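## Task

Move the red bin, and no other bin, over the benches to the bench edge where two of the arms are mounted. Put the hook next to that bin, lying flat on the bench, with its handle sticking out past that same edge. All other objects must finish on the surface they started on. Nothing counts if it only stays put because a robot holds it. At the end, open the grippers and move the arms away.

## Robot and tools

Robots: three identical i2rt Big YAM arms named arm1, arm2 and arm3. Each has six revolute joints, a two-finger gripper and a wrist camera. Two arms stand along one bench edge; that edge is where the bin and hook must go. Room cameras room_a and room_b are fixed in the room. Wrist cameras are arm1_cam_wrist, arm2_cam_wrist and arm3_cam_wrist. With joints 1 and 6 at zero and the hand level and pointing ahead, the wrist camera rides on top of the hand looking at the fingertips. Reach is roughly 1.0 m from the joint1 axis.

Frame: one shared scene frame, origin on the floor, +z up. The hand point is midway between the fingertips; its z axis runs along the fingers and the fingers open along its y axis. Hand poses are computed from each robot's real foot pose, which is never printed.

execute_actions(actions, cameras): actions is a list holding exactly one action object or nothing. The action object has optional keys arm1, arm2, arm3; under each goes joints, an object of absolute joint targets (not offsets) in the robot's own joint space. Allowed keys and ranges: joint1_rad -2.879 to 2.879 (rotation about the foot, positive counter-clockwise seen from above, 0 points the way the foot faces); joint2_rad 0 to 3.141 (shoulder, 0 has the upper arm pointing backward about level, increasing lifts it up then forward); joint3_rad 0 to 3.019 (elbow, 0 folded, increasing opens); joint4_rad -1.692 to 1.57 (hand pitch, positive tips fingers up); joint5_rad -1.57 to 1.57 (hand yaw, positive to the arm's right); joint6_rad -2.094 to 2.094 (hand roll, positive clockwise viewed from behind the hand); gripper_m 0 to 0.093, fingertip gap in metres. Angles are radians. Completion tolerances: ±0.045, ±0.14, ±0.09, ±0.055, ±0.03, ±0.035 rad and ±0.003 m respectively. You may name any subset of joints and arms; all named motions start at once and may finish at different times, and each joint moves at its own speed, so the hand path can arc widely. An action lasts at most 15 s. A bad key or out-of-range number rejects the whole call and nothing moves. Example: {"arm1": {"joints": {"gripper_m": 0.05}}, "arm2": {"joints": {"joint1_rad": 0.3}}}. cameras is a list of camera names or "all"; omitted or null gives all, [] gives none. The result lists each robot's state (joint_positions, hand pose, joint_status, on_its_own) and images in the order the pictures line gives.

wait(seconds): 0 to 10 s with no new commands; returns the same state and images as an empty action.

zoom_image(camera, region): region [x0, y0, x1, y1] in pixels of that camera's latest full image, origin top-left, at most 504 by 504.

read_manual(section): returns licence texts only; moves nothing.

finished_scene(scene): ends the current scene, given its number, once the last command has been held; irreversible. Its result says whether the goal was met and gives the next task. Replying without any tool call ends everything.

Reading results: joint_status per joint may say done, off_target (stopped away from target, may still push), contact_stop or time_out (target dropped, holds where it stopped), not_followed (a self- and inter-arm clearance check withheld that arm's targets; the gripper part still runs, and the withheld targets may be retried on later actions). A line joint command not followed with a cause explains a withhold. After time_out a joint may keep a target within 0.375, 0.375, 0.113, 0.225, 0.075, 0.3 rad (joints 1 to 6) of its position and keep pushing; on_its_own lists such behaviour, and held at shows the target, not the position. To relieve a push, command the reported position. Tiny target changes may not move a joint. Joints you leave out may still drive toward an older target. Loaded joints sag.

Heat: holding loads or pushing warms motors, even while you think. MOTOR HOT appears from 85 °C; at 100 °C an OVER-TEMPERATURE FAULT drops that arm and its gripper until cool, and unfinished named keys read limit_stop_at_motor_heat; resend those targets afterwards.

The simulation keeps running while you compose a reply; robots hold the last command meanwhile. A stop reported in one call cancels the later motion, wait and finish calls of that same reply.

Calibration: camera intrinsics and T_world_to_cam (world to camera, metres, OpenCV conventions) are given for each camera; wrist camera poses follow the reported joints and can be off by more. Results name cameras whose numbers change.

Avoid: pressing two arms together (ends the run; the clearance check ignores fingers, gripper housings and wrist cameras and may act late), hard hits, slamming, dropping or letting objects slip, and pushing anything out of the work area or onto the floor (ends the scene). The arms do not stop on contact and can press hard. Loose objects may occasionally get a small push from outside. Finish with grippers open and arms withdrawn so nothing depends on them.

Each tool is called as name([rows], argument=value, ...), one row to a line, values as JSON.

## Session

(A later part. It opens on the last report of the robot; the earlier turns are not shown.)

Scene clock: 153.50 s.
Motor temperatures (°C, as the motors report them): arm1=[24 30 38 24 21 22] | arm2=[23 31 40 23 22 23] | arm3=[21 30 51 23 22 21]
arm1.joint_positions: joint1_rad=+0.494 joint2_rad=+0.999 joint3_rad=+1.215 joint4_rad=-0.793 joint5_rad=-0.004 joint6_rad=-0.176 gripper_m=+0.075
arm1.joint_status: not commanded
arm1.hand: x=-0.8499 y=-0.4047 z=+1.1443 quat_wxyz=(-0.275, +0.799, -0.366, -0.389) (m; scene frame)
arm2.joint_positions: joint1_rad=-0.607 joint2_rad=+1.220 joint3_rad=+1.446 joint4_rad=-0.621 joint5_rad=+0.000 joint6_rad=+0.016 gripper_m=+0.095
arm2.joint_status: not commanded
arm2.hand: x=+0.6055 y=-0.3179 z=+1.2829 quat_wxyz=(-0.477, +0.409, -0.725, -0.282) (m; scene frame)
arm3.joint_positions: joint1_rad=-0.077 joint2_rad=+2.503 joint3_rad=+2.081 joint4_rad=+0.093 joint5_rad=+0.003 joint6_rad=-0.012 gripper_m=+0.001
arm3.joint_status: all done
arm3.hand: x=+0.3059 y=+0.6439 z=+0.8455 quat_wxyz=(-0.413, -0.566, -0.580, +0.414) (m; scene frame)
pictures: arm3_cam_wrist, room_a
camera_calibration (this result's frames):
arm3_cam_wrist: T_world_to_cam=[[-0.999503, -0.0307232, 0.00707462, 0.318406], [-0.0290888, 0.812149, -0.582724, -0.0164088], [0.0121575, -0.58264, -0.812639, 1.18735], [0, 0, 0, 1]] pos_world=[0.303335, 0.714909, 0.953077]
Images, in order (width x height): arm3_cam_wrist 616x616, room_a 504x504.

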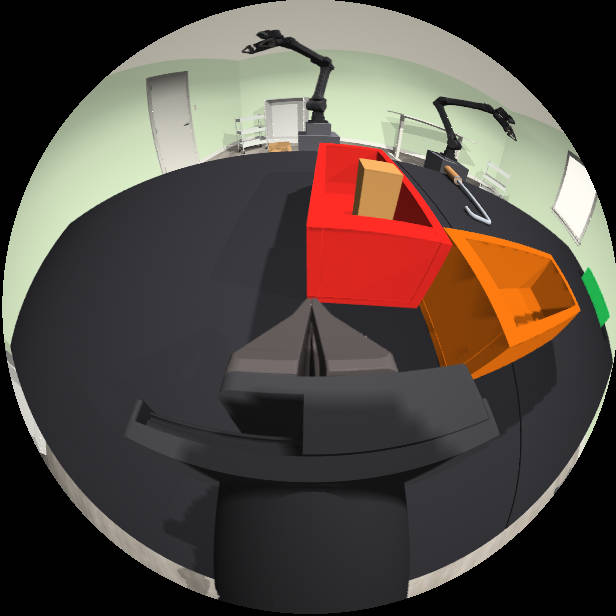

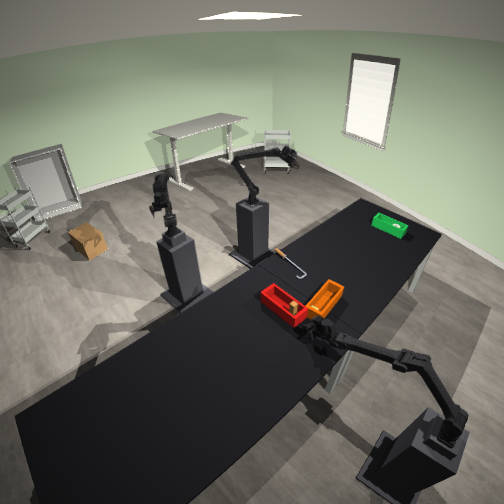

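execute_actions(actions=[])

Scene clock: 192.03 s.
Motor temperatures (°C, as the motors report them): arm1=[24 28 38 24 21 22] | arm2=[23 31 41 23 22 23] | arm3=[21 32 55 23 22 21]
arm1.joint_positions: joint1_rad=+0.494 joint2_rad=+0.999 joint3_rad=+1.215 joint4_rad=-0.793 joint5_rad=-0.004 joint6_rad=-0.176 gripper_m=+0.075
arm1.joint_status: not commanded
arm1.hand: x=-0.8499 y=-0.4047 z=+1.1443 quat_wxyz=(-0.275, +0.799, -0.366, -0.389) (m; scene frame)
arm2.joint_positions: joint1_rad=-0.607 joint2_rad=+1.220 joint3_rad=+1.446 joint4_rad=-0.621 joint5_rad=+0.000 joint6_rad=+0.016 gripper_m=+0.095
arm2.joint_status: not commanded
arm2.hand: x=+0.6055 y=-0.3179 z=+1.2829 quat_wxyz=(-0.477, +0.409, -0.725, -0.282) (m; scene frame)
arm3.joint_positions: joint1_rad=-0.077 joint2_rad=+2.503 joint3_rad=+2.081 joint4_rad=+0.093 joint5_rad=+0.003 joint6_rad=-0.012 gripper_m=+0.001
arm3.joint_status: all done
arm3.hand: x=+0.3059 y=+0.6439 z=+0.8455 quat_wxyz=(-0.413, -0.566, -0.580, +0.414) (m; scene frame)
pictures: arm1_cam_wrist, arm2_cam_wrist, arm3_cam_wrist, room_a, room_b
camera_calibration (this result's frames):
arm1_cam_wrist: T_world_to_cam=[[0.807908, 0.571979, 0.141859, 0.757926], [0.580955, -0.732651, -0.354561, 0.606934], [-0.098868, 0.368866, -0.924209, 1.24651], [0, 0, 0, 1]] pos_world=[-0.841697, -0.448642, 1.25971]
arm2_cam_wrist: T_world_to_cam=[[0.859957, -0.510191, -0.0133413, -0.668626], [-0.443417, -0.733951, -0.514488, 0.700068], [0.252695, 0.448353, -0.857394, 1.21071], [0, 0, 0, 1]] pos_world=[0.57947, -0.370139, 1.38931]
arm3_cam_wrist: T_world_to_cam=[[-0.999503, -0.0307232, 0.00707462, 0.318406], [-0.0290888, 0.812149, -0.582724, -0.0164088], [0.0121575, -0.58264, -0.812639, 1.18735], [0, 0, 0, 1]] pos_world=[0.303335, 0.714909, 0.953077]
Images, in order (width x height): arm1_cam_wrist 616x616, arm2_cam_wrist 616x616, arm3_cam_wrist 616x616, room_a 504x504, room_b 504x504.

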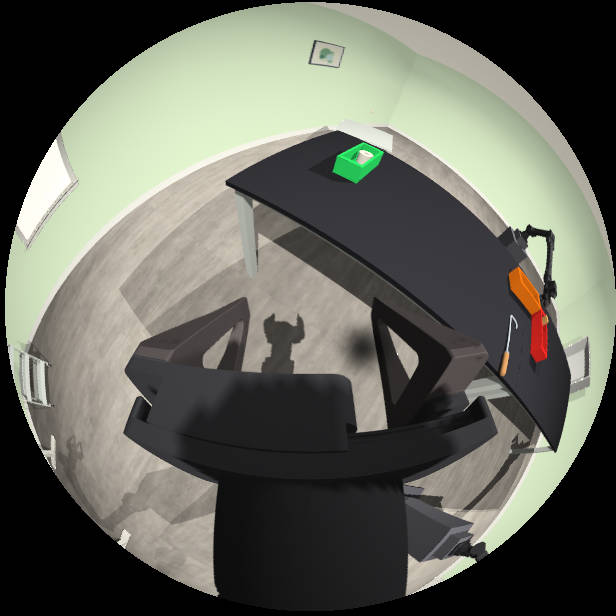

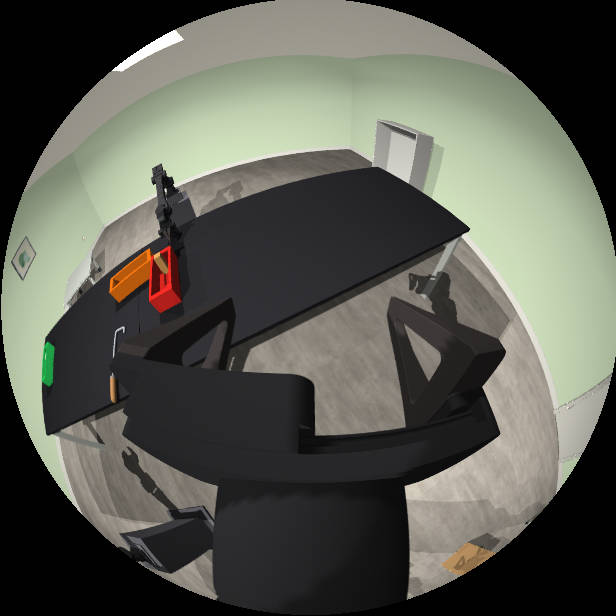

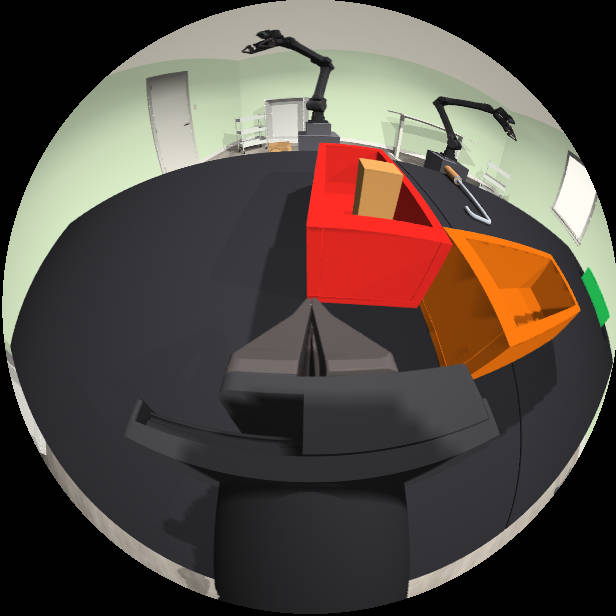

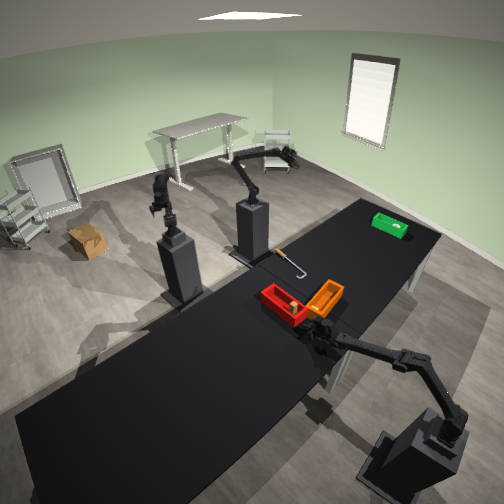

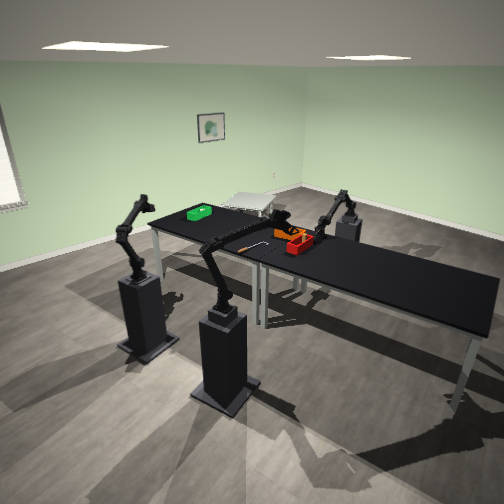

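execute_actions([
  {"arm3":{"joints":{"joint2_rad":2.46,"joint3_rad":2.02,"joint4_rad":0.11}}},
], cameras=[])

execute_actions([
  {"arm3":{"joints":{"joint1_rad":-0.19}}},
], cameras=["arm3_cam_wrist","room_a"])

Scene clock: 198.20 s.
Motor temperatures (°C, as the motors report them): arm1=[24 28 38 24 21 22] | arm2=[23 31 41 23 22 23] | arm3=[21 32 55 23 22 21]
arm1.joint_positions: joint1_rad=+0.494 joint2_rad=+0.999 joint3_rad=+1.215 joint4_rad=-0.793 joint5_rad=-0.004 joint6_rad=-0.176 gripper_m=+0.075
arm1.joint_status: not commanded
arm1.hand: x=-0.8499 y=-0.4047 z=+1.1443 quat_wxyz=(-0.275, +0.799, -0.366, -0.389) (m; scene frame)
arm2.joint_positions: joint1_rad=-0.607 joint2_rad=+1.220 joint3_rad=+1.446 joint4_rad=-0.621 joint5_rad=+0.000 joint6_rad=+0.016 gripper_m=+0.095
arm2.joint_status: not commanded
arm2.hand: x=+0.6055 y=-0.3179 z=+1.2829 quat_wxyz=(-0.477, +0.409, -0.725, -0.282) (m; scene frame)
arm3.joint_positions: joint1_rad=-0.077 joint2_rad=+2.486 joint3_rad=+2.026 joint4_rad=+0.096 joint5_rad=+0.003 joint6_rad=-0.012 gripper_m=+0.001
arm3.joint_status: all done
arm3.hand: x=+0.3058 y=+0.6560 z=+0.8299 quat_wxyz=(-0.403, -0.573, -0.588, +0.404) (m; scene frame)
pictures: none
No camera images: the call's "cameras" was empty. Leave "cameras" out to get every camera's image.

Scene clock: 199.57 s.
Motor temperatures (°C, as the motors report them): arm1=[24 28 38 24 21 22] | arm2=[23 31 41 23 22 23] | arm3=[21 32 54 23 22 21]
arm1.joint_positions: joint1_rad=+0.494 joint2_rad=+0.999 joint3_rad=+1.215 joint4_rad=-0.793 joint5_rad=-0.004 joint6_rad=-0.176 gripper_m=+0.075
arm1.joint_status: not commanded
arm1.hand: x=-0.8499 y=-0.4047 z=+1.1443 quat_wxyz=(-0.275, +0.799, -0.366, -0.389) (m; scene frame)
arm2.joint_positions: joint1_rad=-0.607 joint2_rad=+1.220 joint3_rad=+1.446 joint4_rad=-0.621 joint5_rad=+0.000 joint6_rad=+0.016 gripper_m=+0.095
arm2.joint_status: not commanded
arm2.hand: x=+0.6055 y=-0.3179 z=+1.2829 quat_wxyz=(-0.477, +0.409, -0.725, -0.282) (m; scene frame)
arm3.joint_positions: joint1_rad=-0.195 joint2_rad=+2.486 joint3_rad=+2.026 joint4_rad=+0.096 joint5_rad=-0.001 joint6_rad=-0.012 gripper_m=+0.001
arm3.joint_status: all done
arm3.hand: x=+0.1960 y=+0.6610 z=+0.8299 quat_wxyz=(-0.380, -0.606, -0.553, +0.426) (m; scene frame)
pictures: arm3_cam_wrist, room_a
camera_calibration (this result's frames):
arm3_cam_wrist: T_world_to_cam=[[-0.99652, 0.08326, 0.00407404, 0.135745], [0.0670744, 0.829899, -0.553867, -0.0970948], [-0.049496, -0.551666, -0.832595, 1.19404], [0, 0, 0, 1]] pos_world=[0.200885, 0.727989, 0.939824]
Images, in order (width x height): arm3_cam_wrist 616x616, room_a 504x504.

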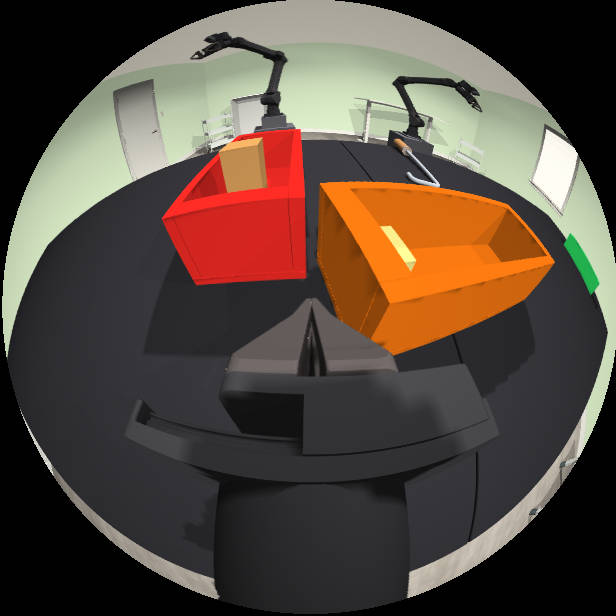

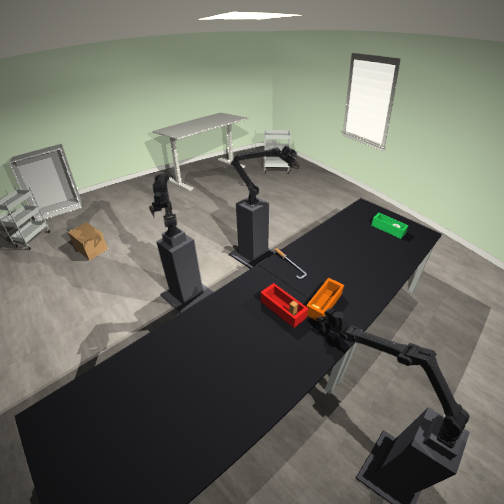

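execute_actions([
  {"arm3":{"joints":{"joint2_rad":2.54,"joint3_rad":2.17,"joint4_rad":0.05}}},
], cameras=["arm3_cam_wrist"])

execute_actions([
  {"arm3":{"joints":{"joint1_rad":-0.29}}},
], cameras=["arm3_cam_wrist","room_a"])

Scene clock: 209.10 s.
Motor temperatures (°C, as the motors report them): arm1=[24 28 38 24 21 22] | arm2=[23 31 41 23 22 23] | arm3=[21 33 52 23 22 21]
arm1.joint_positions: joint1_rad=+0.494 joint2_rad=+0.999 joint3_rad=+1.215 joint4_rad=-0.793 joint5_rad=-0.004 joint6_rad=-0.176 gripper_m=+0.075
arm1.joint_status: not commanded
arm1.hand: x=-0.8499 y=-0.4047 z=+1.1443 quat_wxyz=(-0.275, +0.799, -0.366, -0.389) (m; scene frame)
arm2.joint_positions: joint1_rad=-0.607 joint2_rad=+1.220 joint3_rad=+1.446 joint4_rad=-0.621 joint5_rad=+0.000 joint6_rad=+0.016 gripper_m=+0.095
arm2.joint_status: not commanded
arm2.hand: x=+0.6055 y=-0.3179 z=+1.2829 quat_wxyz=(-0.477, +0.409, -0.725, -0.282) (m; scene frame)
arm3.joint_positions: joint1_rad=-0.195 joint2_rad=+2.520 joint3_rad=+2.106 joint4_rad=+0.055 joint5_rad=-0.001 joint6_rad=-0.012 gripper_m=+0.001
arm3.joint_status: all done
arm3.hand: x=+0.1946 y=+0.6475 z=+0.8349 quat_wxyz=(-0.382, -0.605, -0.553, +0.427) (m; scene frame)
pictures: arm3_cam_wrist
camera_calibration (this result's frames):
arm3_cam_wrist: T_world_to_cam=[[-0.996517, 0.0832826, 0.00416635, 0.135354], [0.0668146, 0.827368, -0.557671, -0.078136], [-0.0498914, -0.555451, -0.830051, 1.19113], [0, 0, 0, 1]] pos_world=[0.19953, 0.714986, 0.944558]
Images, in order (width x height): arm3_cam_wrist 616x616.

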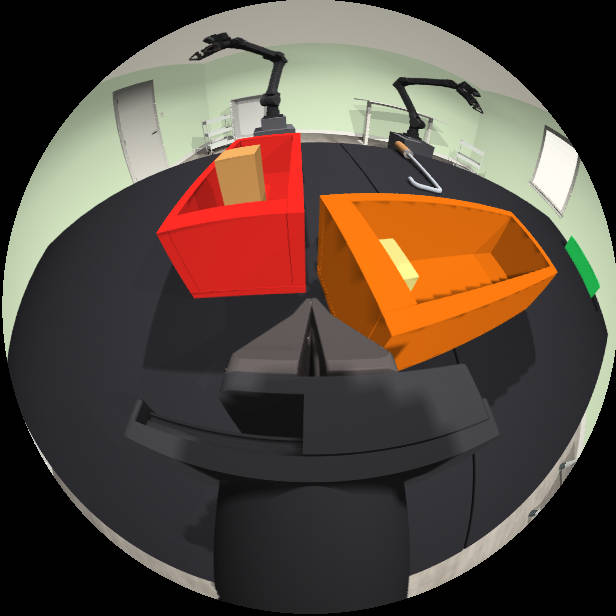

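Scene clock: 210.30 s.
Motor temperatures (°C, as the motors report them): arm1=[24 28 38 24 21 22] | arm2=[23 31 41 23 22 23] | arm3=[21 33 52 23 22 21]
arm1.joint_positions: joint1_rad=+0.494 joint2_rad=+0.999 joint3_rad=+1.215 joint4_rad=-0.793 joint5_rad=-0.004 joint6_rad=-0.176 gripper_m=+0.075
arm1.joint_status: not commanded
arm1.hand: x=-0.8499 y=-0.4047 z=+1.1443 quat_wxyz=(-0.275, +0.799, -0.366, -0.389) (m; scene frame)
arm2.joint_positions: joint1_rad=-0.607 joint2_rad=+1.220 joint3_rad=+1.446 joint4_rad=-0.621 joint5_rad=+0.000 joint6_rad=+0.016 gripper_m=+0.095
arm2.joint_status: not commanded
arm2.hand: x=+0.6055 y=-0.3179 z=+1.2829 quat_wxyz=(-0.477, +0.409, -0.725, -0.282) (m; scene frame)
arm3.joint_positions: joint1_rad=-0.300 joint2_rad=+2.520 joint3_rad=+2.106 joint4_rad=+0.055 joint5_rad=-0.002 joint6_rad=-0.012 gripper_m=+0.001
arm3.joint_status: all done
arm3.hand: x=+0.0969 y=+0.6628 z=+0.8348 quat_wxyz=(-0.359, -0.633, -0.520, +0.446) (m; scene frame)
pictures: arm3_cam_wrist, room_a
camera_calibration (this result's frames):
arm3_cam_wrist: T_world_to_cam=[[-0.982595, 0.18574, 0.00291896, -0.0315698], [0.152587, 0.815975, -0.557587, -0.085221], [-0.105948, -0.547436, -0.830114, 1.19485], [0, 0, 0, 1]] pos_world=[0.108576, 0.729508, 0.944439]
Images, in order (width x height): arm3_cam_wrist 616x616, room_a 504x504.

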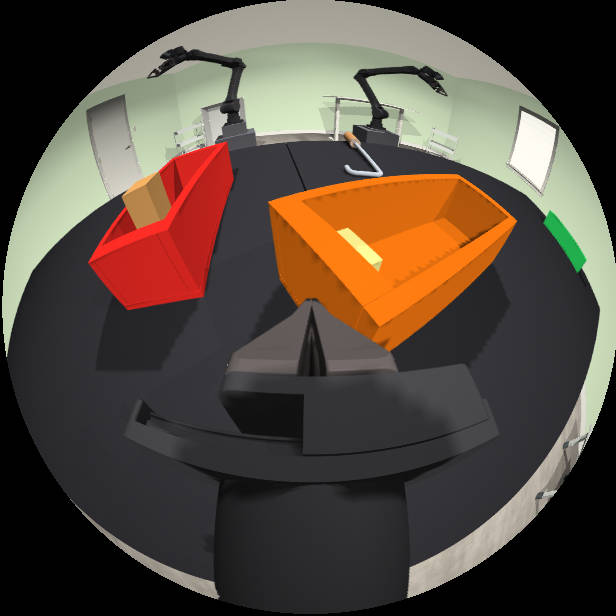

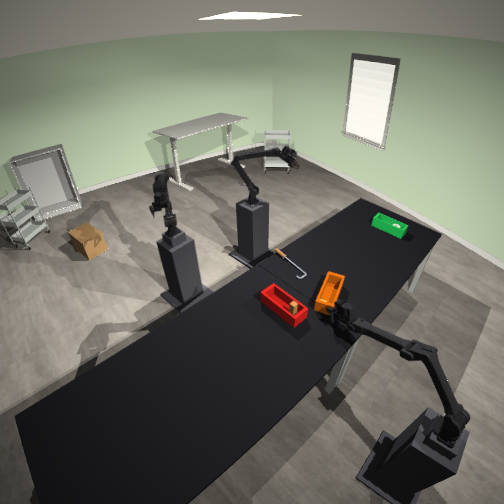

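execute_actions([
  {"arm3":{"joints":{"joint1_rad":-0.40,"joint2_rad":2.56,"joint3_rad":2.2,"joint4_rad":0.02}}},
], cameras=["arm3_cam_wrist","room_a"])

Scene clock: 217.47 s.
Motor temperatures (°C, as the motors report them): arm1=[24 28 38 24 21 22] | arm2=[23 31 41 23 22 23] | arm3=[21 33 54 23 22 21]
arm1.joint_positions: joint1_rad=+0.494 joint2_rad=+0.999 joint3_rad=+1.215 joint4_rad=-0.793 joint5_rad=-0.004 joint6_rad=-0.176 gripper_m=+0.075
arm1.joint_status: not commanded
arm1.hand: x=-0.8499 y=-0.4047 z=+1.1443 quat_wxyz=(-0.275, +0.799, -0.366, -0.389) (m; scene frame)
arm2.joint_positions: joint1_rad=-0.607 joint2_rad=+1.220 joint3_rad=+1.446 joint4_rad=-0.621 joint5_rad=+0.000 joint6_rad=+0.016 gripper_m=+0.095
arm2.joint_status: not commanded
arm2.hand: x=+0.6055 y=-0.3179 z=+1.2829 quat_wxyz=(-0.477, +0.409, -0.725, -0.282) (m; scene frame)
arm3.joint_positions: joint1_rad=-0.409 joint2_rad=+2.529 joint3_rad=+2.131 joint4_rad=+0.025 joint5_rad=-0.002 joint6_rad=-0.012 gripper_m=+0.001
arm3.joint_status: all done
arm3.hand: x=-0.0040 y=+0.6872 z=+0.8341 quat_wxyz=(-0.331, -0.664, -0.487, +0.460) (m; scene frame)
pictures: arm3_cam_wrist, room_a
camera_calibration (this result's frames):
arm3_cam_wrist: T_world_to_cam=[[-0.956445, 0.291905, 0.00188932, -0.207176], [0.243576, 0.801625, -0.545956, -0.0895219], [-0.160882, -0.521717, -0.837812, 1.18548], [0, 0, 0, 1]] pos_world=[0.0143741, 0.750721, 0.944721]
Images, in order (width x height): arm3_cam_wrist 616x616, room_a 504x504.

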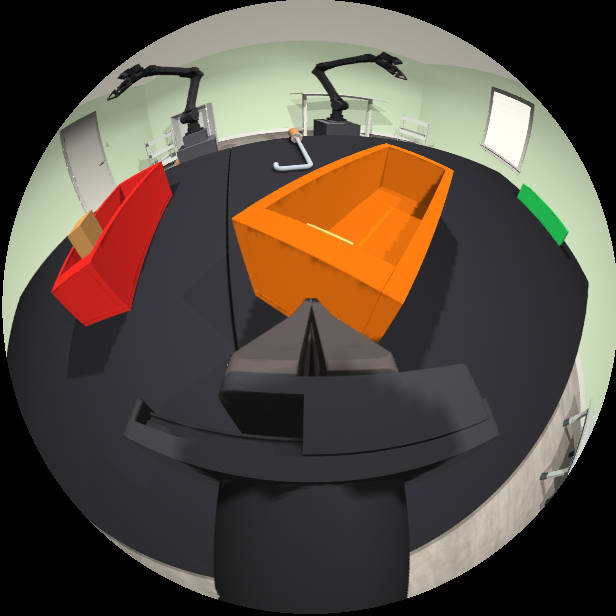

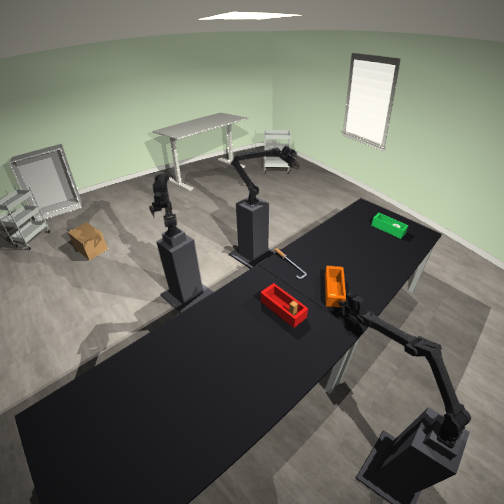

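execute_actions([
  {"arm3":{"joints":{"joint1_rad":-0.47}}},
], cameras=["arm3_cam_wrist","room_a"])

Scene clock: 223.80 s.
Motor temperatures (°C, as the motors report them): arm1=[24 28 38 24 21 22] | arm2=[23 31 41 23 22 23] | arm3=[21 33 55 23 22 21]
arm1.joint_positions: joint1_rad=+0.494 joint2_rad=+0.999 joint3_rad=+1.215 joint4_rad=-0.793 joint5_rad=-0.004 joint6_rad=-0.176 gripper_m=+0.075
arm1.joint_status: not commanded
arm1.hand: x=-0.8499 y=-0.4047 z=+1.1443 quat_wxyz=(-0.275, +0.799, -0.366, -0.389) (m; scene frame)
arm2.joint_positions: joint1_rad=-0.607 joint2_rad=+1.220 joint3_rad=+1.446 joint4_rad=-0.621 joint5_rad=+0.000 joint6_rad=+0.016 gripper_m=+0.095
arm2.joint_status: not commanded
arm2.hand: x=+0.6055 y=-0.3179 z=+1.2829 quat_wxyz=(-0.477, +0.409, -0.725, -0.282) (m; scene frame)
arm3.joint_positions: joint1_rad=-0.474 joint2_rad=+2.529 joint3_rad=+2.131 joint4_rad=+0.025 joint5_rad=-0.003 joint6_rad=-0.012 gripper_m=+0.001
arm3.joint_status: all done
arm3.hand: x=-0.0618 y=+0.7083 z=+0.8335 quat_wxyz=(-0.317, -0.680, -0.466, +0.470) (m; scene frame)
pictures: arm3_cam_wrist, room_a
camera_calibration (this result's frames):
arm3_cam_wrist: T_world_to_cam=[[-0.935898, 0.352269, 0.000957531, -0.30931], [0.294825, 0.784763, -0.545184, -0.078258], [-0.192803, -0.509954, -0.838316, 1.17681], [0, 0, 0, 1]] pos_world=[-0.0395191, 0.770492, 0.944166]
Images, in order (width x height): arm3_cam_wrist 616x616, room_a 504x504.

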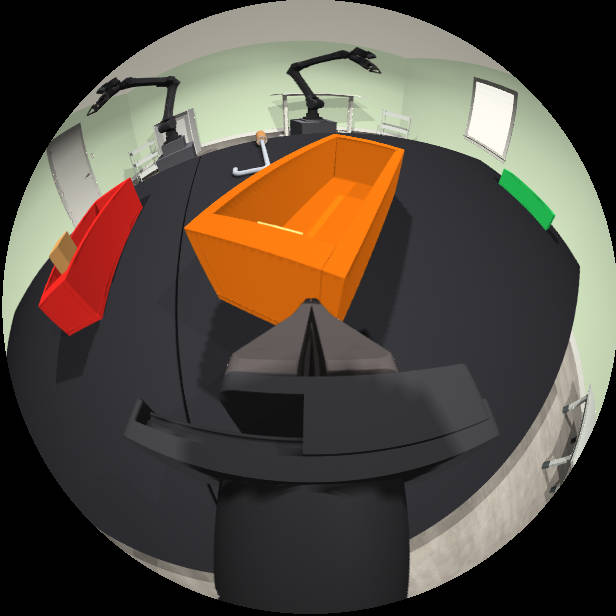

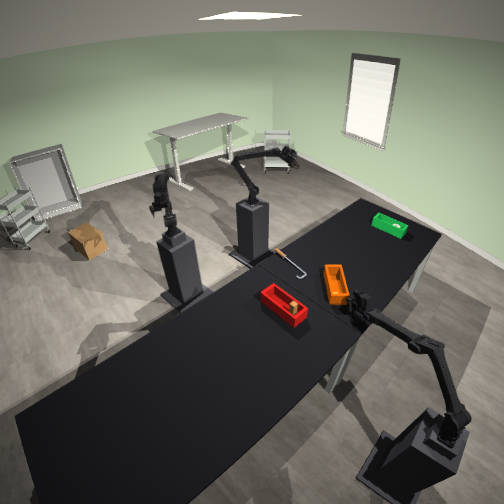

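execute_actions([
  {"arm3":{"joints":{"joint2_rad":2.0}},"arm2":{"joints":{"joint1_rad":0.515,"joint2_rad":2.2,"joint3_rad":2.37,"joint4_rad":-0.1,"joint5_rad":0.5,"joint6_rad":0.16,"gripper_m":0.08}},"arm1":{"joints":{"joint1_rad":1.0}}},
], cameras=[])

execute_actions([
  {"arm3":{"joints":{"joint1_rad":-1.0,"joint2_rad":1.2,"joint3_rad":1.3}},"arm2":{"joints":{"joint1_rad":0.5,"joint2_rad":2.6}}},
], cameras=["arm2_cam_wrist","room_a"])

Scene clock: 240.27 s.
Motor temperatures (°C, as the motors report them): arm1=[24 28 38 24 21 22] | arm2=[23 31 42 23 22 23] | arm3=[21 33 57 23 22 21]
arm1.joint_positions: joint1_rad=+0.993 joint2_rad=+0.999 joint3_rad=+1.215 joint4_rad=-0.793 joint5_rad=-0.001 joint6_rad=-0.176 gripper_m=+0.075
arm1.joint_status: all done
arm1.hand: x=-1.0092 y=-0.5617 z=+1.1424 quat_wxyz=(-0.170, +0.866, -0.158, -0.443) (m; scene frame)
arm2.joint_positions: joint1_rad=+0.517 joint2_rad=+2.235 joint3_rad=+2.308 joint4_rad=-0.118 joint5_rad=+0.499 joint6_rad=+0.144 gripper_m=+0.080
arm2.joint_status: all done
arm2.hand: x=-0.1208 y=+0.0042 z=+1.1905 quat_wxyz=(-0.432, +0.503, -0.516, -0.543) (m; scene frame)
arm3.joint_positions: joint1_rad=-0.474 joint2_rad=+2.016 joint3_rad=+2.191 joint4_rad=+0.018 joint5_rad=-0.003 joint6_rad=-0.012 gripper_m=+0.001
arm3.joint_status: all done
arm3.hand: x=-0.0290 y=+0.7939 z=+1.3348 quat_wxyz=(-0.431, -0.522, -0.357, +0.643) (m; scene frame)
pictures: none
No camera images: the call's "cameras" was empty. Leave "cameras" out to get every camera's image.

Scene clock: 242.17 s.
Motor temperatures (°C, as the motors report them): arm1=[24 28 38 24 21 22] | arm2=[23 32 42 23 22 23] | arm3=[21 33 56 23 22 21]
arm1.joint_positions: joint1_rad=+0.993 joint2_rad=+0.999 joint3_rad=+1.215 joint4_rad=-0.793 joint5_rad=-0.001 joint6_rad=-0.176 gripper_m=+0.075
arm1.joint_status: not commanded
arm1.hand: x=-1.0092 y=-0.5617 z=+1.1424 quat_wxyz=(-0.170, +0.866, -0.158, -0.443) (m; scene frame)
arm2.joint_positions: joint1_rad=+0.504 joint2_rad=+2.639 joint3_rad=+2.334 joint4_rad=-0.111 joint5_rad=+0.499 joint6_rad=+0.144 gripper_m=+0.080
arm2.joint_status: all done
arm2.hand: x=-0.1353 y=+0.0455 z=+0.8334 quat_wxyz=(-0.404, +0.613, -0.549, -0.400) (m; scene frame)
arm3.joint_positions: joint1_rad=-0.998 joint2_rad=+1.205 joint3_rad=+1.300 joint4_rad=+0.017 joint5_rad=+0.001 joint6_rad=-0.010 gripper_m=+0.001
arm3.joint_status: all done
arm3.hand: x=-0.1595 y=+1.2417 z=+1.3468 quat_wxyz=(-0.242, -0.628, -0.217, +0.707) (m; scene frame)
pictures: arm2_cam_wrist, room_a
camera_calibration (this result's frames):
arm2_cam_wrist: T_world_to_cam=[[0.995876, 0.0669279, 0.0612532, 0.0777864], [0.089504, -0.835207, -0.542603, 0.507217], [0.0148438, 0.545848, -0.837753, 0.796593], [0, 0, 0, 1]] pos_world=[-0.134688, -0.0163935, 0.937801]
Images, in order (width x height): arm2_cam_wrist 616x616, room_a 504x504.

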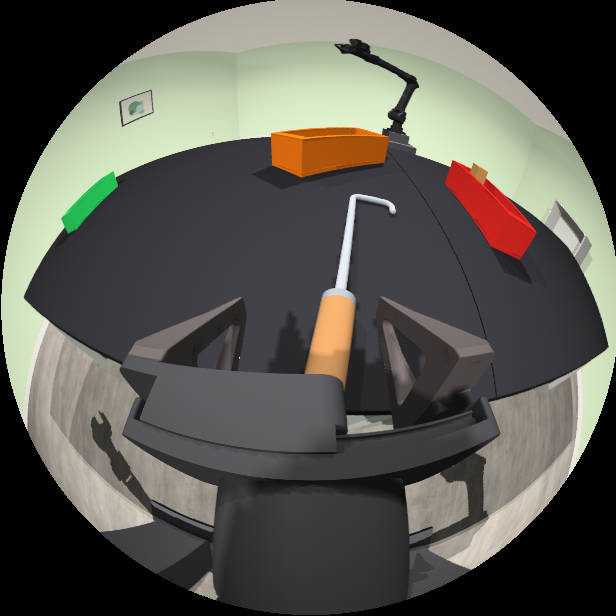

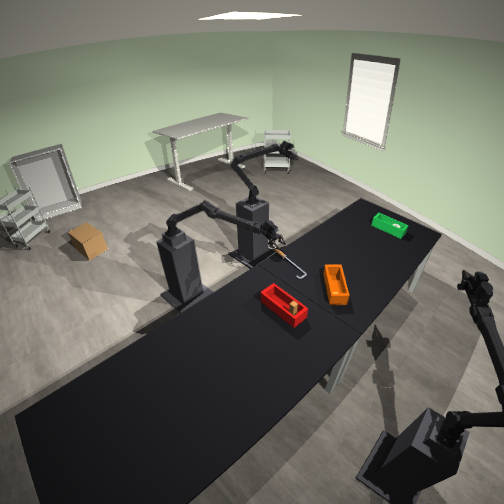

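execute_actions([
  {"arm2":{"joints":{"joint2_rad":2.715}}},
], cameras=["arm2_cam_wrist"])

Scene clock: 246.27 s.
Motor temperatures (°C, as the motors report them): arm1=[24 28 38 24 21 22] | arm2=[23 33 42 23 22 23] | arm3=[21 32 55 23 22 21]
arm1.joint_positions: joint1_rad=+0.993 joint2_rad=+0.999 joint3_rad=+1.215 joint4_rad=-0.793 joint5_rad=-0.001 joint6_rad=-0.176 gripper_m=+0.075
arm1.joint_status: not commanded
arm1.hand: x=-1.0092 y=-0.5617 z=+1.1424 quat_wxyz=(-0.170, +0.866, -0.158, -0.443) (m; scene frame)
arm2.joint_positions: joint1_rad=+0.504 joint2_rad=+2.705 joint3_rad=+2.334 joint4_rad=-0.111 joint5_rad=+0.499 joint6_rad=+0.144 gripper_m=+0.080
arm2.joint_status: all done
arm2.hand: x=-0.1314 y=+0.0394 z=+0.7723 quat_wxyz=(-0.397, +0.631, -0.552, -0.374) (m; scene frame)
arm3.joint_positions: joint1_rad=-0.998 joint2_rad=+1.205 joint3_rad=+1.300 joint4_rad=+0.017 joint5_rad=+0.001 joint6_rad=-0.010 gripper_m=+0.001
arm3.joint_status: not commanded
arm3.hand: x=-0.1595 y=+1.2417 z=+1.3468 quat_wxyz=(-0.242, -0.628, -0.217, +0.707) (m; scene frame)
pictures: arm2_cam_wrist
camera_calibration (this result's frames):
arm2_cam_wrist: T_world_to_cam=[[0.99305, 0.0713537, 0.0935925, 0.0525802], [0.108468, -0.863486, -0.492572, 0.433547], [0.0456689, 0.499301, -0.865224, 0.775767], [0, 0, 0, 1]] pos_world=[-0.134669, -0.0167315, 0.879844]
Images, in order (width x height): arm2_cam_wrist 616x616.

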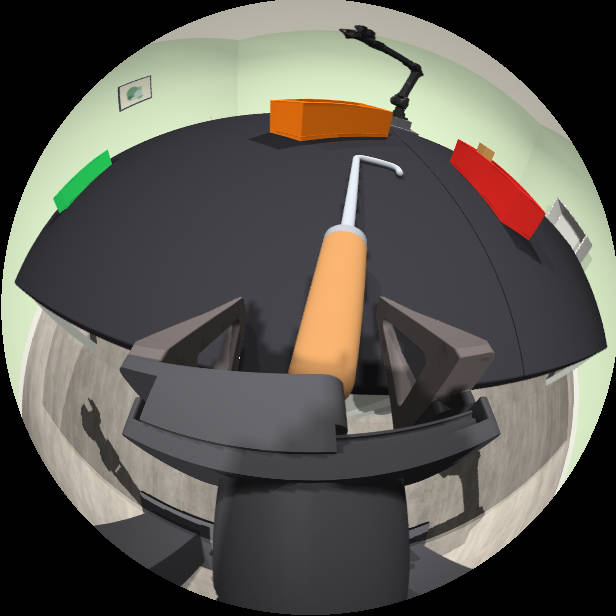

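execute_actions([
  {"arm2":{"joints":{"gripper_m":0.0}}},
], cameras=[])

execute_actions([
  {"arm2":{"joints":{"joint2_rad":2.58}}},
], cameras=[])

execute_actions([
  {"arm2":{"joints":{"joint2_rad":2.42,"joint3_rad":1.9,"joint4_rad":0.3,"joint5_rad":0.25,"joint6_rad":0.05,"joint1_rad":0.42}}},
], cameras=["arm2_cam_wrist","room_a"])

Scene clock: 268.93 s.
Motor temperatures (°C, as the motors report them): arm1=[24 27 38 24 21 22] | arm2=[23 35 42 23 22 23] | arm3=[21 30 52 23 22 21]
arm1.joint_positions: joint1_rad=+0.993 joint2_rad=+0.999 joint3_rad=+1.215 joint4_rad=-0.793 joint5_rad=-0.001 joint6_rad=-0.176 gripper_m=+0.075
arm1.joint_status: not commanded
arm1.hand: x=-1.0092 y=-0.5617 z=+1.1424 quat_wxyz=(-0.170, +0.866, -0.158, -0.443) (m; scene frame)
arm2.joint_positions: joint1_rad=+0.498 joint2_rad=+2.705 joint3_rad=+2.334 joint4_rad=-0.109 joint5_rad=+0.494 joint6_rad=+0.153 gripper_m=+0.030
arm2.joint_status: gripper_m off_target (ended at +0.030, target +0.000)
arm2.hand: x=-0.1279 y=+0.0418 z=+0.7723 quat_wxyz=(-0.395, +0.628, -0.555, -0.376) (m; scene frame)
arm3.joint_positions: joint1_rad=-0.998 joint2_rad=+1.205 joint3_rad=+1.300 joint4_rad=+0.017 joint5_rad=+0.001 joint6_rad=-0.010 gripper_m=+0.001
arm3.joint_status: not commanded
arm3.hand: x=-0.1595 y=+1.2417 z=+1.3468 quat_wxyz=(-0.242, -0.628, -0.217, +0.707) (m; scene frame)
pictures: none
No camera images: the call's "cameras" was empty. Leave "cameras" out to get every camera's image.

Scene clock: 269.97 s.
Motor temperatures (°C, as the motors report them): arm1=[24 27 38 24 21 22] | arm2=[23 35 42 23 22 23] | arm3=[21 30 52 23 22 21]
arm1.joint_positions: joint1_rad=+0.993 joint2_rad=+0.999 joint3_rad=+1.215 joint4_rad=-0.793 joint5_rad=-0.001 joint6_rad=-0.176 gripper_m=+0.075
arm1.joint_status: not commanded
arm1.hand: x=-1.0092 y=-0.5617 z=+1.1424 quat_wxyz=(-0.170, +0.866, -0.158, -0.443) (m; scene frame)
arm2.joint_positions: joint1_rad=+0.498 joint2_rad=+2.668 joint3_rad=+2.334 joint4_rad=-0.117 joint5_rad=+0.494 joint6_rad=+0.153 gripper_m=+0.030
arm2.joint_status: all done
arm2.hand: x=-0.1298 y=+0.0450 z=+0.8048 quat_wxyz=(-0.398, +0.620, -0.554, -0.388) (m; scene frame)
arm3.joint_positions: joint1_rad=-0.998 joint2_rad=+1.205 joint3_rad=+1.300 joint4_rad=+0.017 joint5_rad=+0.001 joint6_rad=-0.010 gripper_m=+0.001
arm3.joint_status: not commanded
arm3.hand: x=-0.1595 y=+1.2417 z=+1.3468 quat_wxyz=(-0.242, -0.628, -0.217, +0.707) (m; scene frame)
pictures: none
No camera images: the call's "cameras" was empty. Leave "cameras" out to get every camera's image.

Scene clock: 271.20 s.
Motor temperatures (°C, as the motors report them): arm1=[24 27 38 24 21 22] | arm2=[23 36 42 23 22 23] | arm3=[21 30 52 23 22 21]
arm1.joint_positions: joint1_rad=+0.993 joint2_rad=+0.999 joint3_rad=+1.215 joint4_rad=-0.793 joint5_rad=-0.001 joint6_rad=-0.176 gripper_m=+0.075
arm1.joint_status: not commanded
arm1.hand: x=-1.0092 y=-0.5617 z=+1.1424 quat_wxyz=(-0.170, +0.866, -0.158, -0.443) (m; scene frame)
arm2.joint_positions: joint1_rad=+0.407 joint2_rad=+2.473 joint3_rad=+1.886 joint4_rad=+0.273 joint5_rad=+0.255 joint6_rad=+0.068 gripper_m=+0.030
arm2.joint_status: all done
arm2.hand: x=-0.0630 y=+0.0248 z=+0.8115 quat_wxyz=(-0.372, +0.632, -0.499, -0.462) (m; scene frame)
arm3.joint_positions: joint1_rad=-0.998 joint2_rad=+1.205 joint3_rad=+1.300 joint4_rad=+0.017 joint5_rad=+0.001 joint6_rad=-0.010 gripper_m=+0.001
arm3.joint_status: not commanded
arm3.hand: x=-0.1595 y=+1.2417 z=+1.3468 quat_wxyz=(-0.242, -0.628, -0.217, +0.707) (m; scene frame)
pictures: arm2_cam_wrist, room_a
camera_calibration (this result's frames):
arm2_cam_wrist: T_world_to_cam=[[0.975589, 0.219105, 0.0148198, 0.0412075], [0.185037, -0.7838, -0.592806, 0.516994], [-0.118271, 0.581077, -0.805209, 0.752799], [0, 0, 0, 1]] pos_world=[-0.0468301, -0.0412431, 0.912027]
Images, in order (width x height): arm2_cam_wrist 616x616, room_a 504x504.

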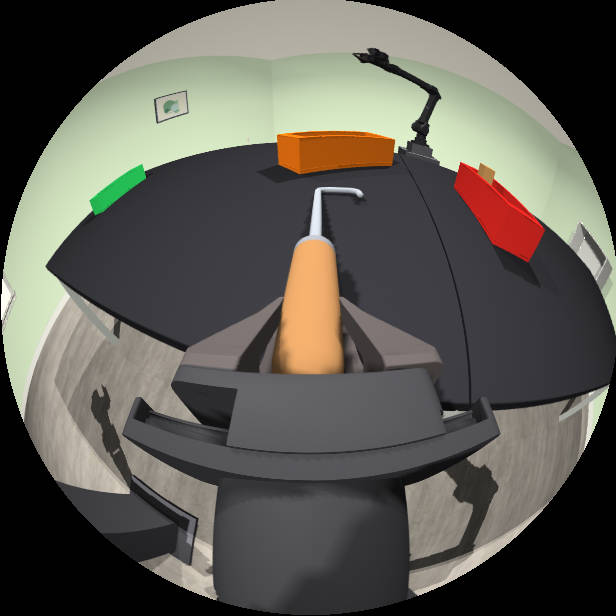

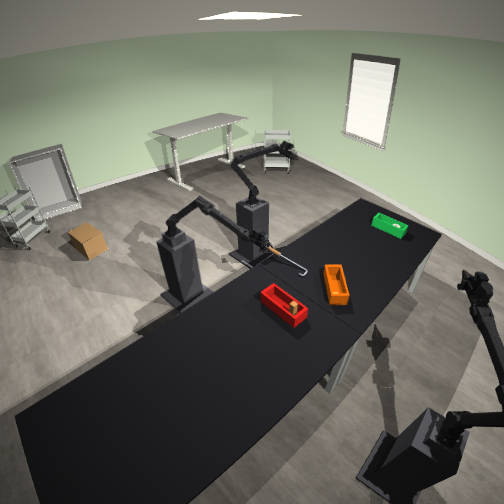

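execute_actions([
  {"arm2":{"joints":{"joint2_rad":2.16,"joint3_rad":1.43,"joint4_rad":0.6,"joint5_rad":0.0,"joint6_rad":0.0,"joint1_rad":0.32}}},
], cameras=[])

execute_actions([
  {"arm2":{"joints":{"joint2_rad":2.1,"joint6_rad":0.8}}},
], cameras=["arm2_cam_wrist","room_a"])

Scene clock: 279.07 s.
Motor temperatures (°C, as the motors report them): arm1=[24 27 38 24 21 22] | arm2=[23 36 41 23 22 23] | arm3=[21 29 52 23 22 21]
arm1.joint_positions: joint1_rad=+0.993 joint2_rad=+0.999 joint3_rad=+1.215 joint4_rad=-0.793 joint5_rad=-0.001 joint6_rad=-0.176 gripper_m=+0.075
arm1.joint_status: not commanded
arm1.hand: x=-1.0092 y=-0.5617 z=+1.1424 quat_wxyz=(-0.170, +0.866, -0.158, -0.443) (m; scene frame)
arm2.joint_positions: joint1_rad=+0.314 joint2_rad=+2.216 joint3_rad=+1.408 joint4_rad=+0.555 joint5_rad=+0.004 joint6_rad=+0.018 gripper_m=+0.030
arm2.joint_status: all done
arm2.hand: x=+0.0149 y=-0.0534 z=+0.8390 quat_wxyz=(-0.335, +0.652, -0.446, -0.513) (m; scene frame)
arm3.joint_positions: joint1_rad=-0.998 joint2_rad=+1.205 joint3_rad=+1.300 joint4_rad=+0.017 joint5_rad=+0.001 joint6_rad=-0.010 gripper_m=+0.001
arm3.joint_status: not commanded
arm3.hand: x=-0.1595 y=+1.2417 z=+1.3468 quat_wxyz=(-0.242, -0.628, -0.217, +0.707) (m; scene frame)
pictures: none
No camera images: the call's "cameras" was empty. Leave "cameras" out to get every camera's image.

Scene clock: 280.80 s.
Motor temperatures (°C, as the motors report them): arm1=[24 27 38 24 21 22] | arm2=[23 36 41 23 22 23] | arm3=[21 29 52 23 22 21]
arm1.joint_positions: joint1_rad=+0.993 joint2_rad=+0.999 joint3_rad=+1.215 joint4_rad=-0.793 joint5_rad=-0.001 joint6_rad=-0.176 gripper_m=+0.075
arm1.joint_status: not commanded
arm1.hand: x=-1.0092 y=-0.5617 z=+1.1424 quat_wxyz=(-0.170, +0.866, -0.158, -0.443) (m; scene frame)
arm2.joint_positions: joint1_rad=+0.314 joint2_rad=+2.176 joint3_rad=+1.408 joint4_rad=+0.555 joint5_rad=+0.002 joint6_rad=+0.778 gripper_m=+0.030
arm2.joint_status: all done
arm2.hand: x=+0.0138 y=-0.0513 z=+0.8708 quat_wxyz=(-0.123, +0.434, -0.645, -0.617) (m; scene frame)
arm3.joint_positions: joint1_rad=-0.998 joint2_rad=+1.205 joint3_rad=+1.300 joint4_rad=+0.017 joint5_rad=+0.001 joint6_rad=-0.010 gripper_m=+0.001
arm3.joint_status: not commanded
arm3.hand: x=-0.1595 y=+1.2417 z=+1.3468 quat_wxyz=(-0.242, -0.628, -0.217, +0.707) (m; scene frame)
pictures: arm2_cam_wrist, room_a
camera_calibration (this result's frames):
arm2_cam_wrist: T_world_to_cam=[[0.716663, 0.132949, -0.684631, 0.590235], [-0.254776, -0.863906, -0.434459, 0.342363], [-0.649218, 0.485788, -0.585257, 0.664766], [0, 0, 0, 1]] pos_world=[0.0958041, -0.105637, 0.941895]
Images, in order (width x height): arm2_cam_wrist 616x616, room_a 504x504.

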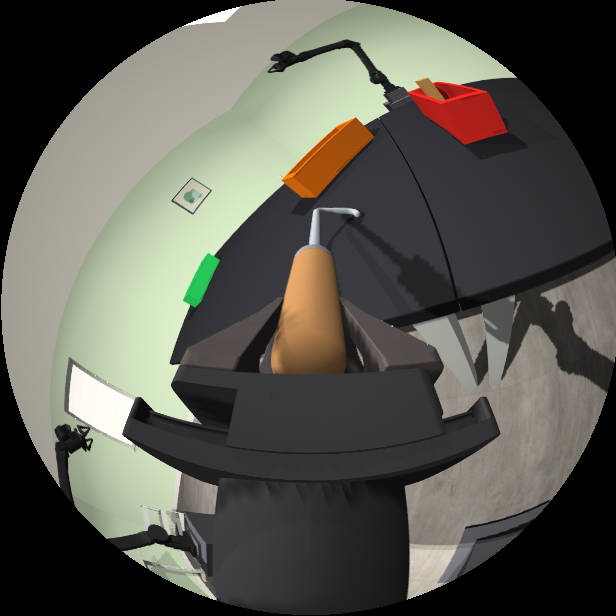

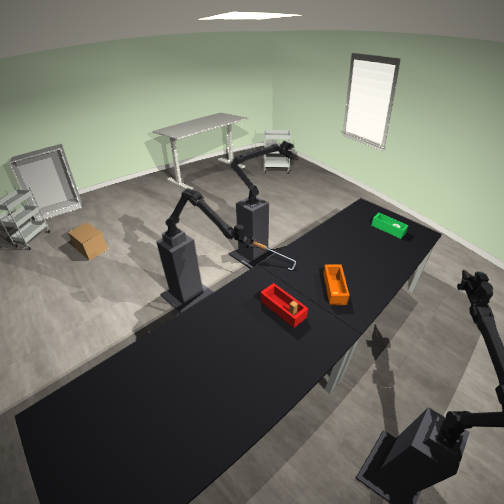

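Correct direction.

execute_actions([
  {"arm2":{"joints":{"joint2_rad":2.04,"joint6_rad":1.57}}},
], cameras=[])

execute_actions([
  {"arm2":{"joints":{"joint2_rad":1.75}}},
], cameras=["arm2_cam_wrist","room_a"])

Scene clock: 286.60 s.
Motor temperatures (°C, as the motors report them): arm1=[24 27 38 24 21 22] | arm2=[23 36 40 23 22 23] | arm3=[21 29 52 23 22 21]
arm1.joint_positions: joint1_rad=+0.993 joint2_rad=+0.999 joint3_rad=+1.215 joint4_rad=-0.793 joint5_rad=-0.001 joint6_rad=-0.176 gripper_m=+0.075
arm1.joint_status: not commanded
arm1.hand: x=-1.0092 y=-0.5617 z=+1.1424 quat_wxyz=(-0.170, +0.866, -0.158, -0.443) (m; scene frame)
arm2.joint_positions: joint1_rad=+0.317 joint2_rad=+2.119 joint3_rad=+1.408 joint4_rad=+0.555 joint5_rad=+0.000 joint6_rad=+1.554 gripper_m=+0.030
arm2.joint_status: all done
arm2.hand: x=+0.0112 y=-0.0512 z=+0.9155 quat_wxyz=(+0.125, +0.156, -0.743, -0.639) (m; scene frame)
arm3.joint_positions: joint1_rad=-0.998 joint2_rad=+1.205 joint3_rad=+1.300 joint4_rad=+0.017 joint5_rad=+0.001 joint6_rad=-0.010 gripper_m=+0.001
arm3.joint_status: not commanded
arm3.hand: x=-0.1595 y=+1.2417 z=+1.3468 quat_wxyz=(-0.242, -0.628, -0.217, +0.707) (m; scene frame)
pictures: none
No camera images: the call's "cameras" was empty. Leave "cameras" out to get every camera's image.

Scene clock: 288.03 s.
Motor temperatures (°C, as the motors report them): arm1=[24 27 38 24 21 22] | arm2=[23 36 41 23 22 23] | arm3=[21 29 52 23 22 21]
arm1.joint_positions: joint1_rad=+0.993 joint2_rad=+0.999 joint3_rad=+1.215 joint4_rad=-0.793 joint5_rad=-0.001 joint6_rad=-0.176 gripper_m=+0.075
arm1.joint_status: not commanded
arm1.hand: x=-1.0092 y=-0.5617 z=+1.1424 quat_wxyz=(-0.170, +0.866, -0.158, -0.443) (m; scene frame)
arm2.joint_positions: joint1_rad=+0.317 joint2_rad=+1.775 joint3_rad=+1.385 joint4_rad=+0.568 joint5_rad=+0.000 joint6_rad=+1.556 gripper_m=+0.030
arm2.joint_status: all done
arm2.hand: x=+0.0313 y=-0.0966 z=+1.1707 quat_wxyz=(+0.148, +0.130, -0.627, -0.754) (m; scene frame)
arm3.joint_positions: joint1_rad=-0.998 joint2_rad=+1.205 joint3_rad=+1.300 joint4_rad=+0.017 joint5_rad=+0.001 joint6_rad=-0.010 gripper_m=+0.001
arm3.joint_status: not commanded
arm3.hand: x=-0.1595 y=+1.2417 z=+1.3468 quat_wxyz=(-0.242, -0.628, -0.217, +0.707) (m; scene frame)
pictures: arm2_cam_wrist, room_a
camera_calibration (this result's frames):
arm2_cam_wrist: T_world_to_cam=[[-0.0538625, 0.165305, -0.984771, 1.16765], [-0.516035, -0.848911, -0.114275, 0.0728043], [-0.854872, 0.502021, 0.131028, 0.0431065], [0, 0, 0, 1]] pos_world=[0.137313, -0.152855, 1.15254]
Images, in order (width x height): arm2_cam_wrist 616x616, room_a 504x504.

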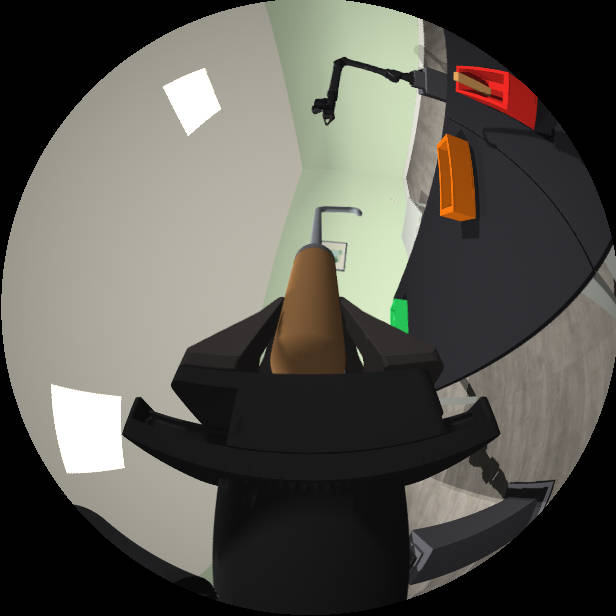

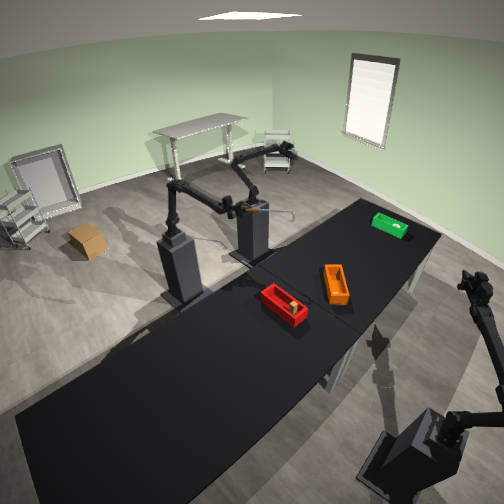

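execute_actions([
  {"arm2":{"joints":{"joint1_rad":0.0}}},
], cameras=[])

execute_actions([
  {"arm2":{"joints":{"joint2_rad":2.12,"joint3_rad":1.82,"joint4_rad":0.47}}},
], cameras=["arm2_cam_wrist","room_a","room_b"])

Scene clock: 297.90 s.
Motor temperatures (°C, as the motors report them): arm1=[24 27 38 24 21 22] | arm2=[23 35 42 23 22 23] | arm3=[21 29 52 23 22 21]
arm1.joint_positions: joint1_rad=+0.993 joint2_rad=+0.999 joint3_rad=+1.215 joint4_rad=-0.793 joint5_rad=-0.001 joint6_rad=-0.176 gripper_m=+0.075
arm1.joint_status: not commanded
arm1.hand: x=-1.0092 y=-0.5617 z=+1.1424 quat_wxyz=(-0.170, +0.866, -0.158, -0.443) (m; scene frame)
arm2.joint_positions: joint1_rad=-0.001 joint2_rad=+1.775 joint3_rad=+1.385 joint4_rad=+0.568 joint5_rad=+0.000 joint6_rad=+1.558 gripper_m=+0.030
arm2.joint_status: all done
arm2.hand: x=+0.2652 y=-0.0394 z=+1.1697 quat_wxyz=(+0.027, +0.029, -0.640, -0.767) (m; scene frame)
arm3.joint_positions: joint1_rad=-0.998 joint2_rad=+1.205 joint3_rad=+1.300 joint4_rad=+0.017 joint5_rad=+0.001 joint6_rad=-0.010 gripper_m=+0.001
arm3.joint_status: not commanded
arm3.hand: x=-0.1595 y=+1.2417 z=+1.3468 quat_wxyz=(-0.242, -0.628, -0.217, +0.707) (m; scene frame)
pictures: none
No camera images: the call's "cameras" was empty. Leave "cameras" out to get every camera's image.

Scene clock: 300.27 s.
Motor temperatures (°C, as the motors report them): arm1=[24 27 38 24 21 22] | arm2=[23 35 43 23 22 23] | arm3=[21 29 51 23 22 21]
arm1.joint_positions: joint1_rad=+0.993 joint2_rad=+0.999 joint3_rad=+1.215 joint4_rad=-0.793 joint5_rad=-0.001 joint6_rad=-0.176 gripper_m=+0.075
arm1.joint_status: not commanded
arm1.hand: x=-1.0092 y=-0.5617 z=+1.1424 quat_wxyz=(-0.170, +0.866, -0.158, -0.443) (m; scene frame)
arm2.joint_positions: joint1_rad=-0.001 joint2_rad=+2.187 joint3_rad=+1.721 joint4_rad=+0.424 joint5_rad=+0.000 joint6_rad=+1.559 gripper_m=+0.030
arm2.joint_status: joint3_rad time_out (moved +0.336 of +0.435); the others done
arm2.on_its_own: joint3_rad reads +1.721 and still pushes toward +1.820 since a time_out
arm2.hand: x=+0.2544 y=+0.0831 z=+1.0024 quat_wxyz=(+0.025, +0.032, -0.720, -0.692) (m; scene frame)
arm3.joint_positions: joint1_rad=-0.998 joint2_rad=+1.205 joint3_rad=+1.300 joint4_rad=+0.017 joint5_rad=+0.001 joint6_rad=-0.010 gripper_m=+0.001
arm3.joint_status: not commanded
arm3.hand: x=-0.1595 y=+1.2417 z=+1.3468 quat_wxyz=(-0.242, -0.628, -0.217, +0.707) (m; scene frame)
pictures: arm2_cam_wrist, room_a, room_b
camera_calibration (this result's frames):
arm2_cam_wrist: T_world_to_cam=[[0.0153574, -0.0457307, -0.998836, 0.998229], [-0.754294, -0.656277, 0.0184495, 0.232815], [-0.656357, 0.753133, -0.0445731, 0.270318], [0, 0, 0, 1]] pos_world=[0.337706, -0.00514392, 1.00482]
Images, in order (width x height): arm2_cam_wrist 616x616, room_a 504x504, room_b 504x504.

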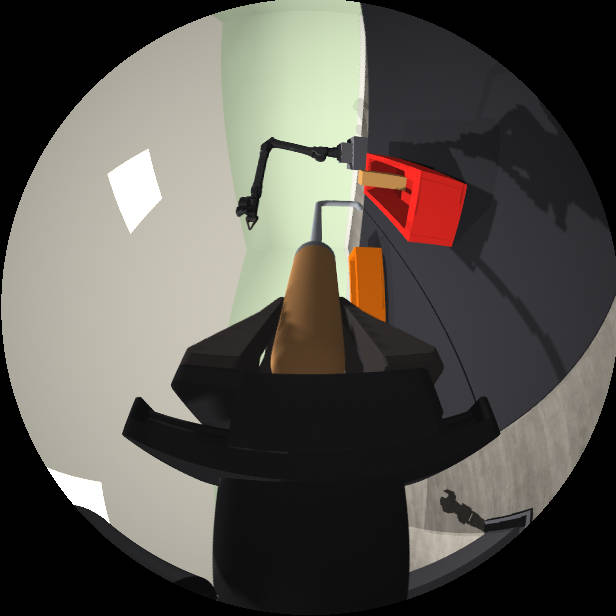

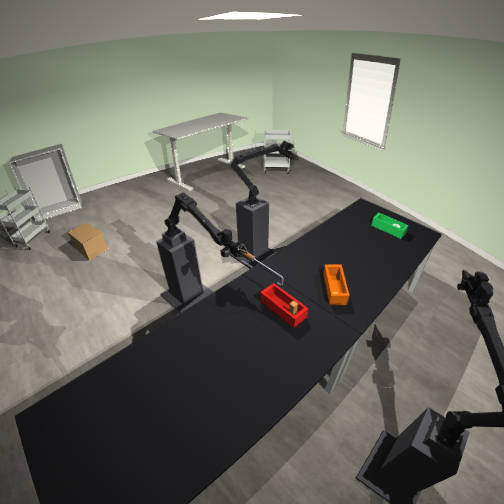

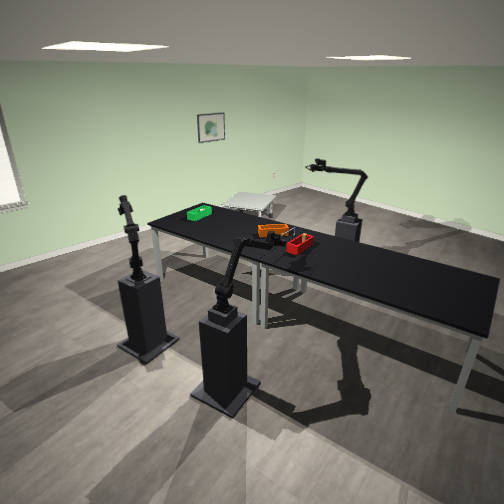

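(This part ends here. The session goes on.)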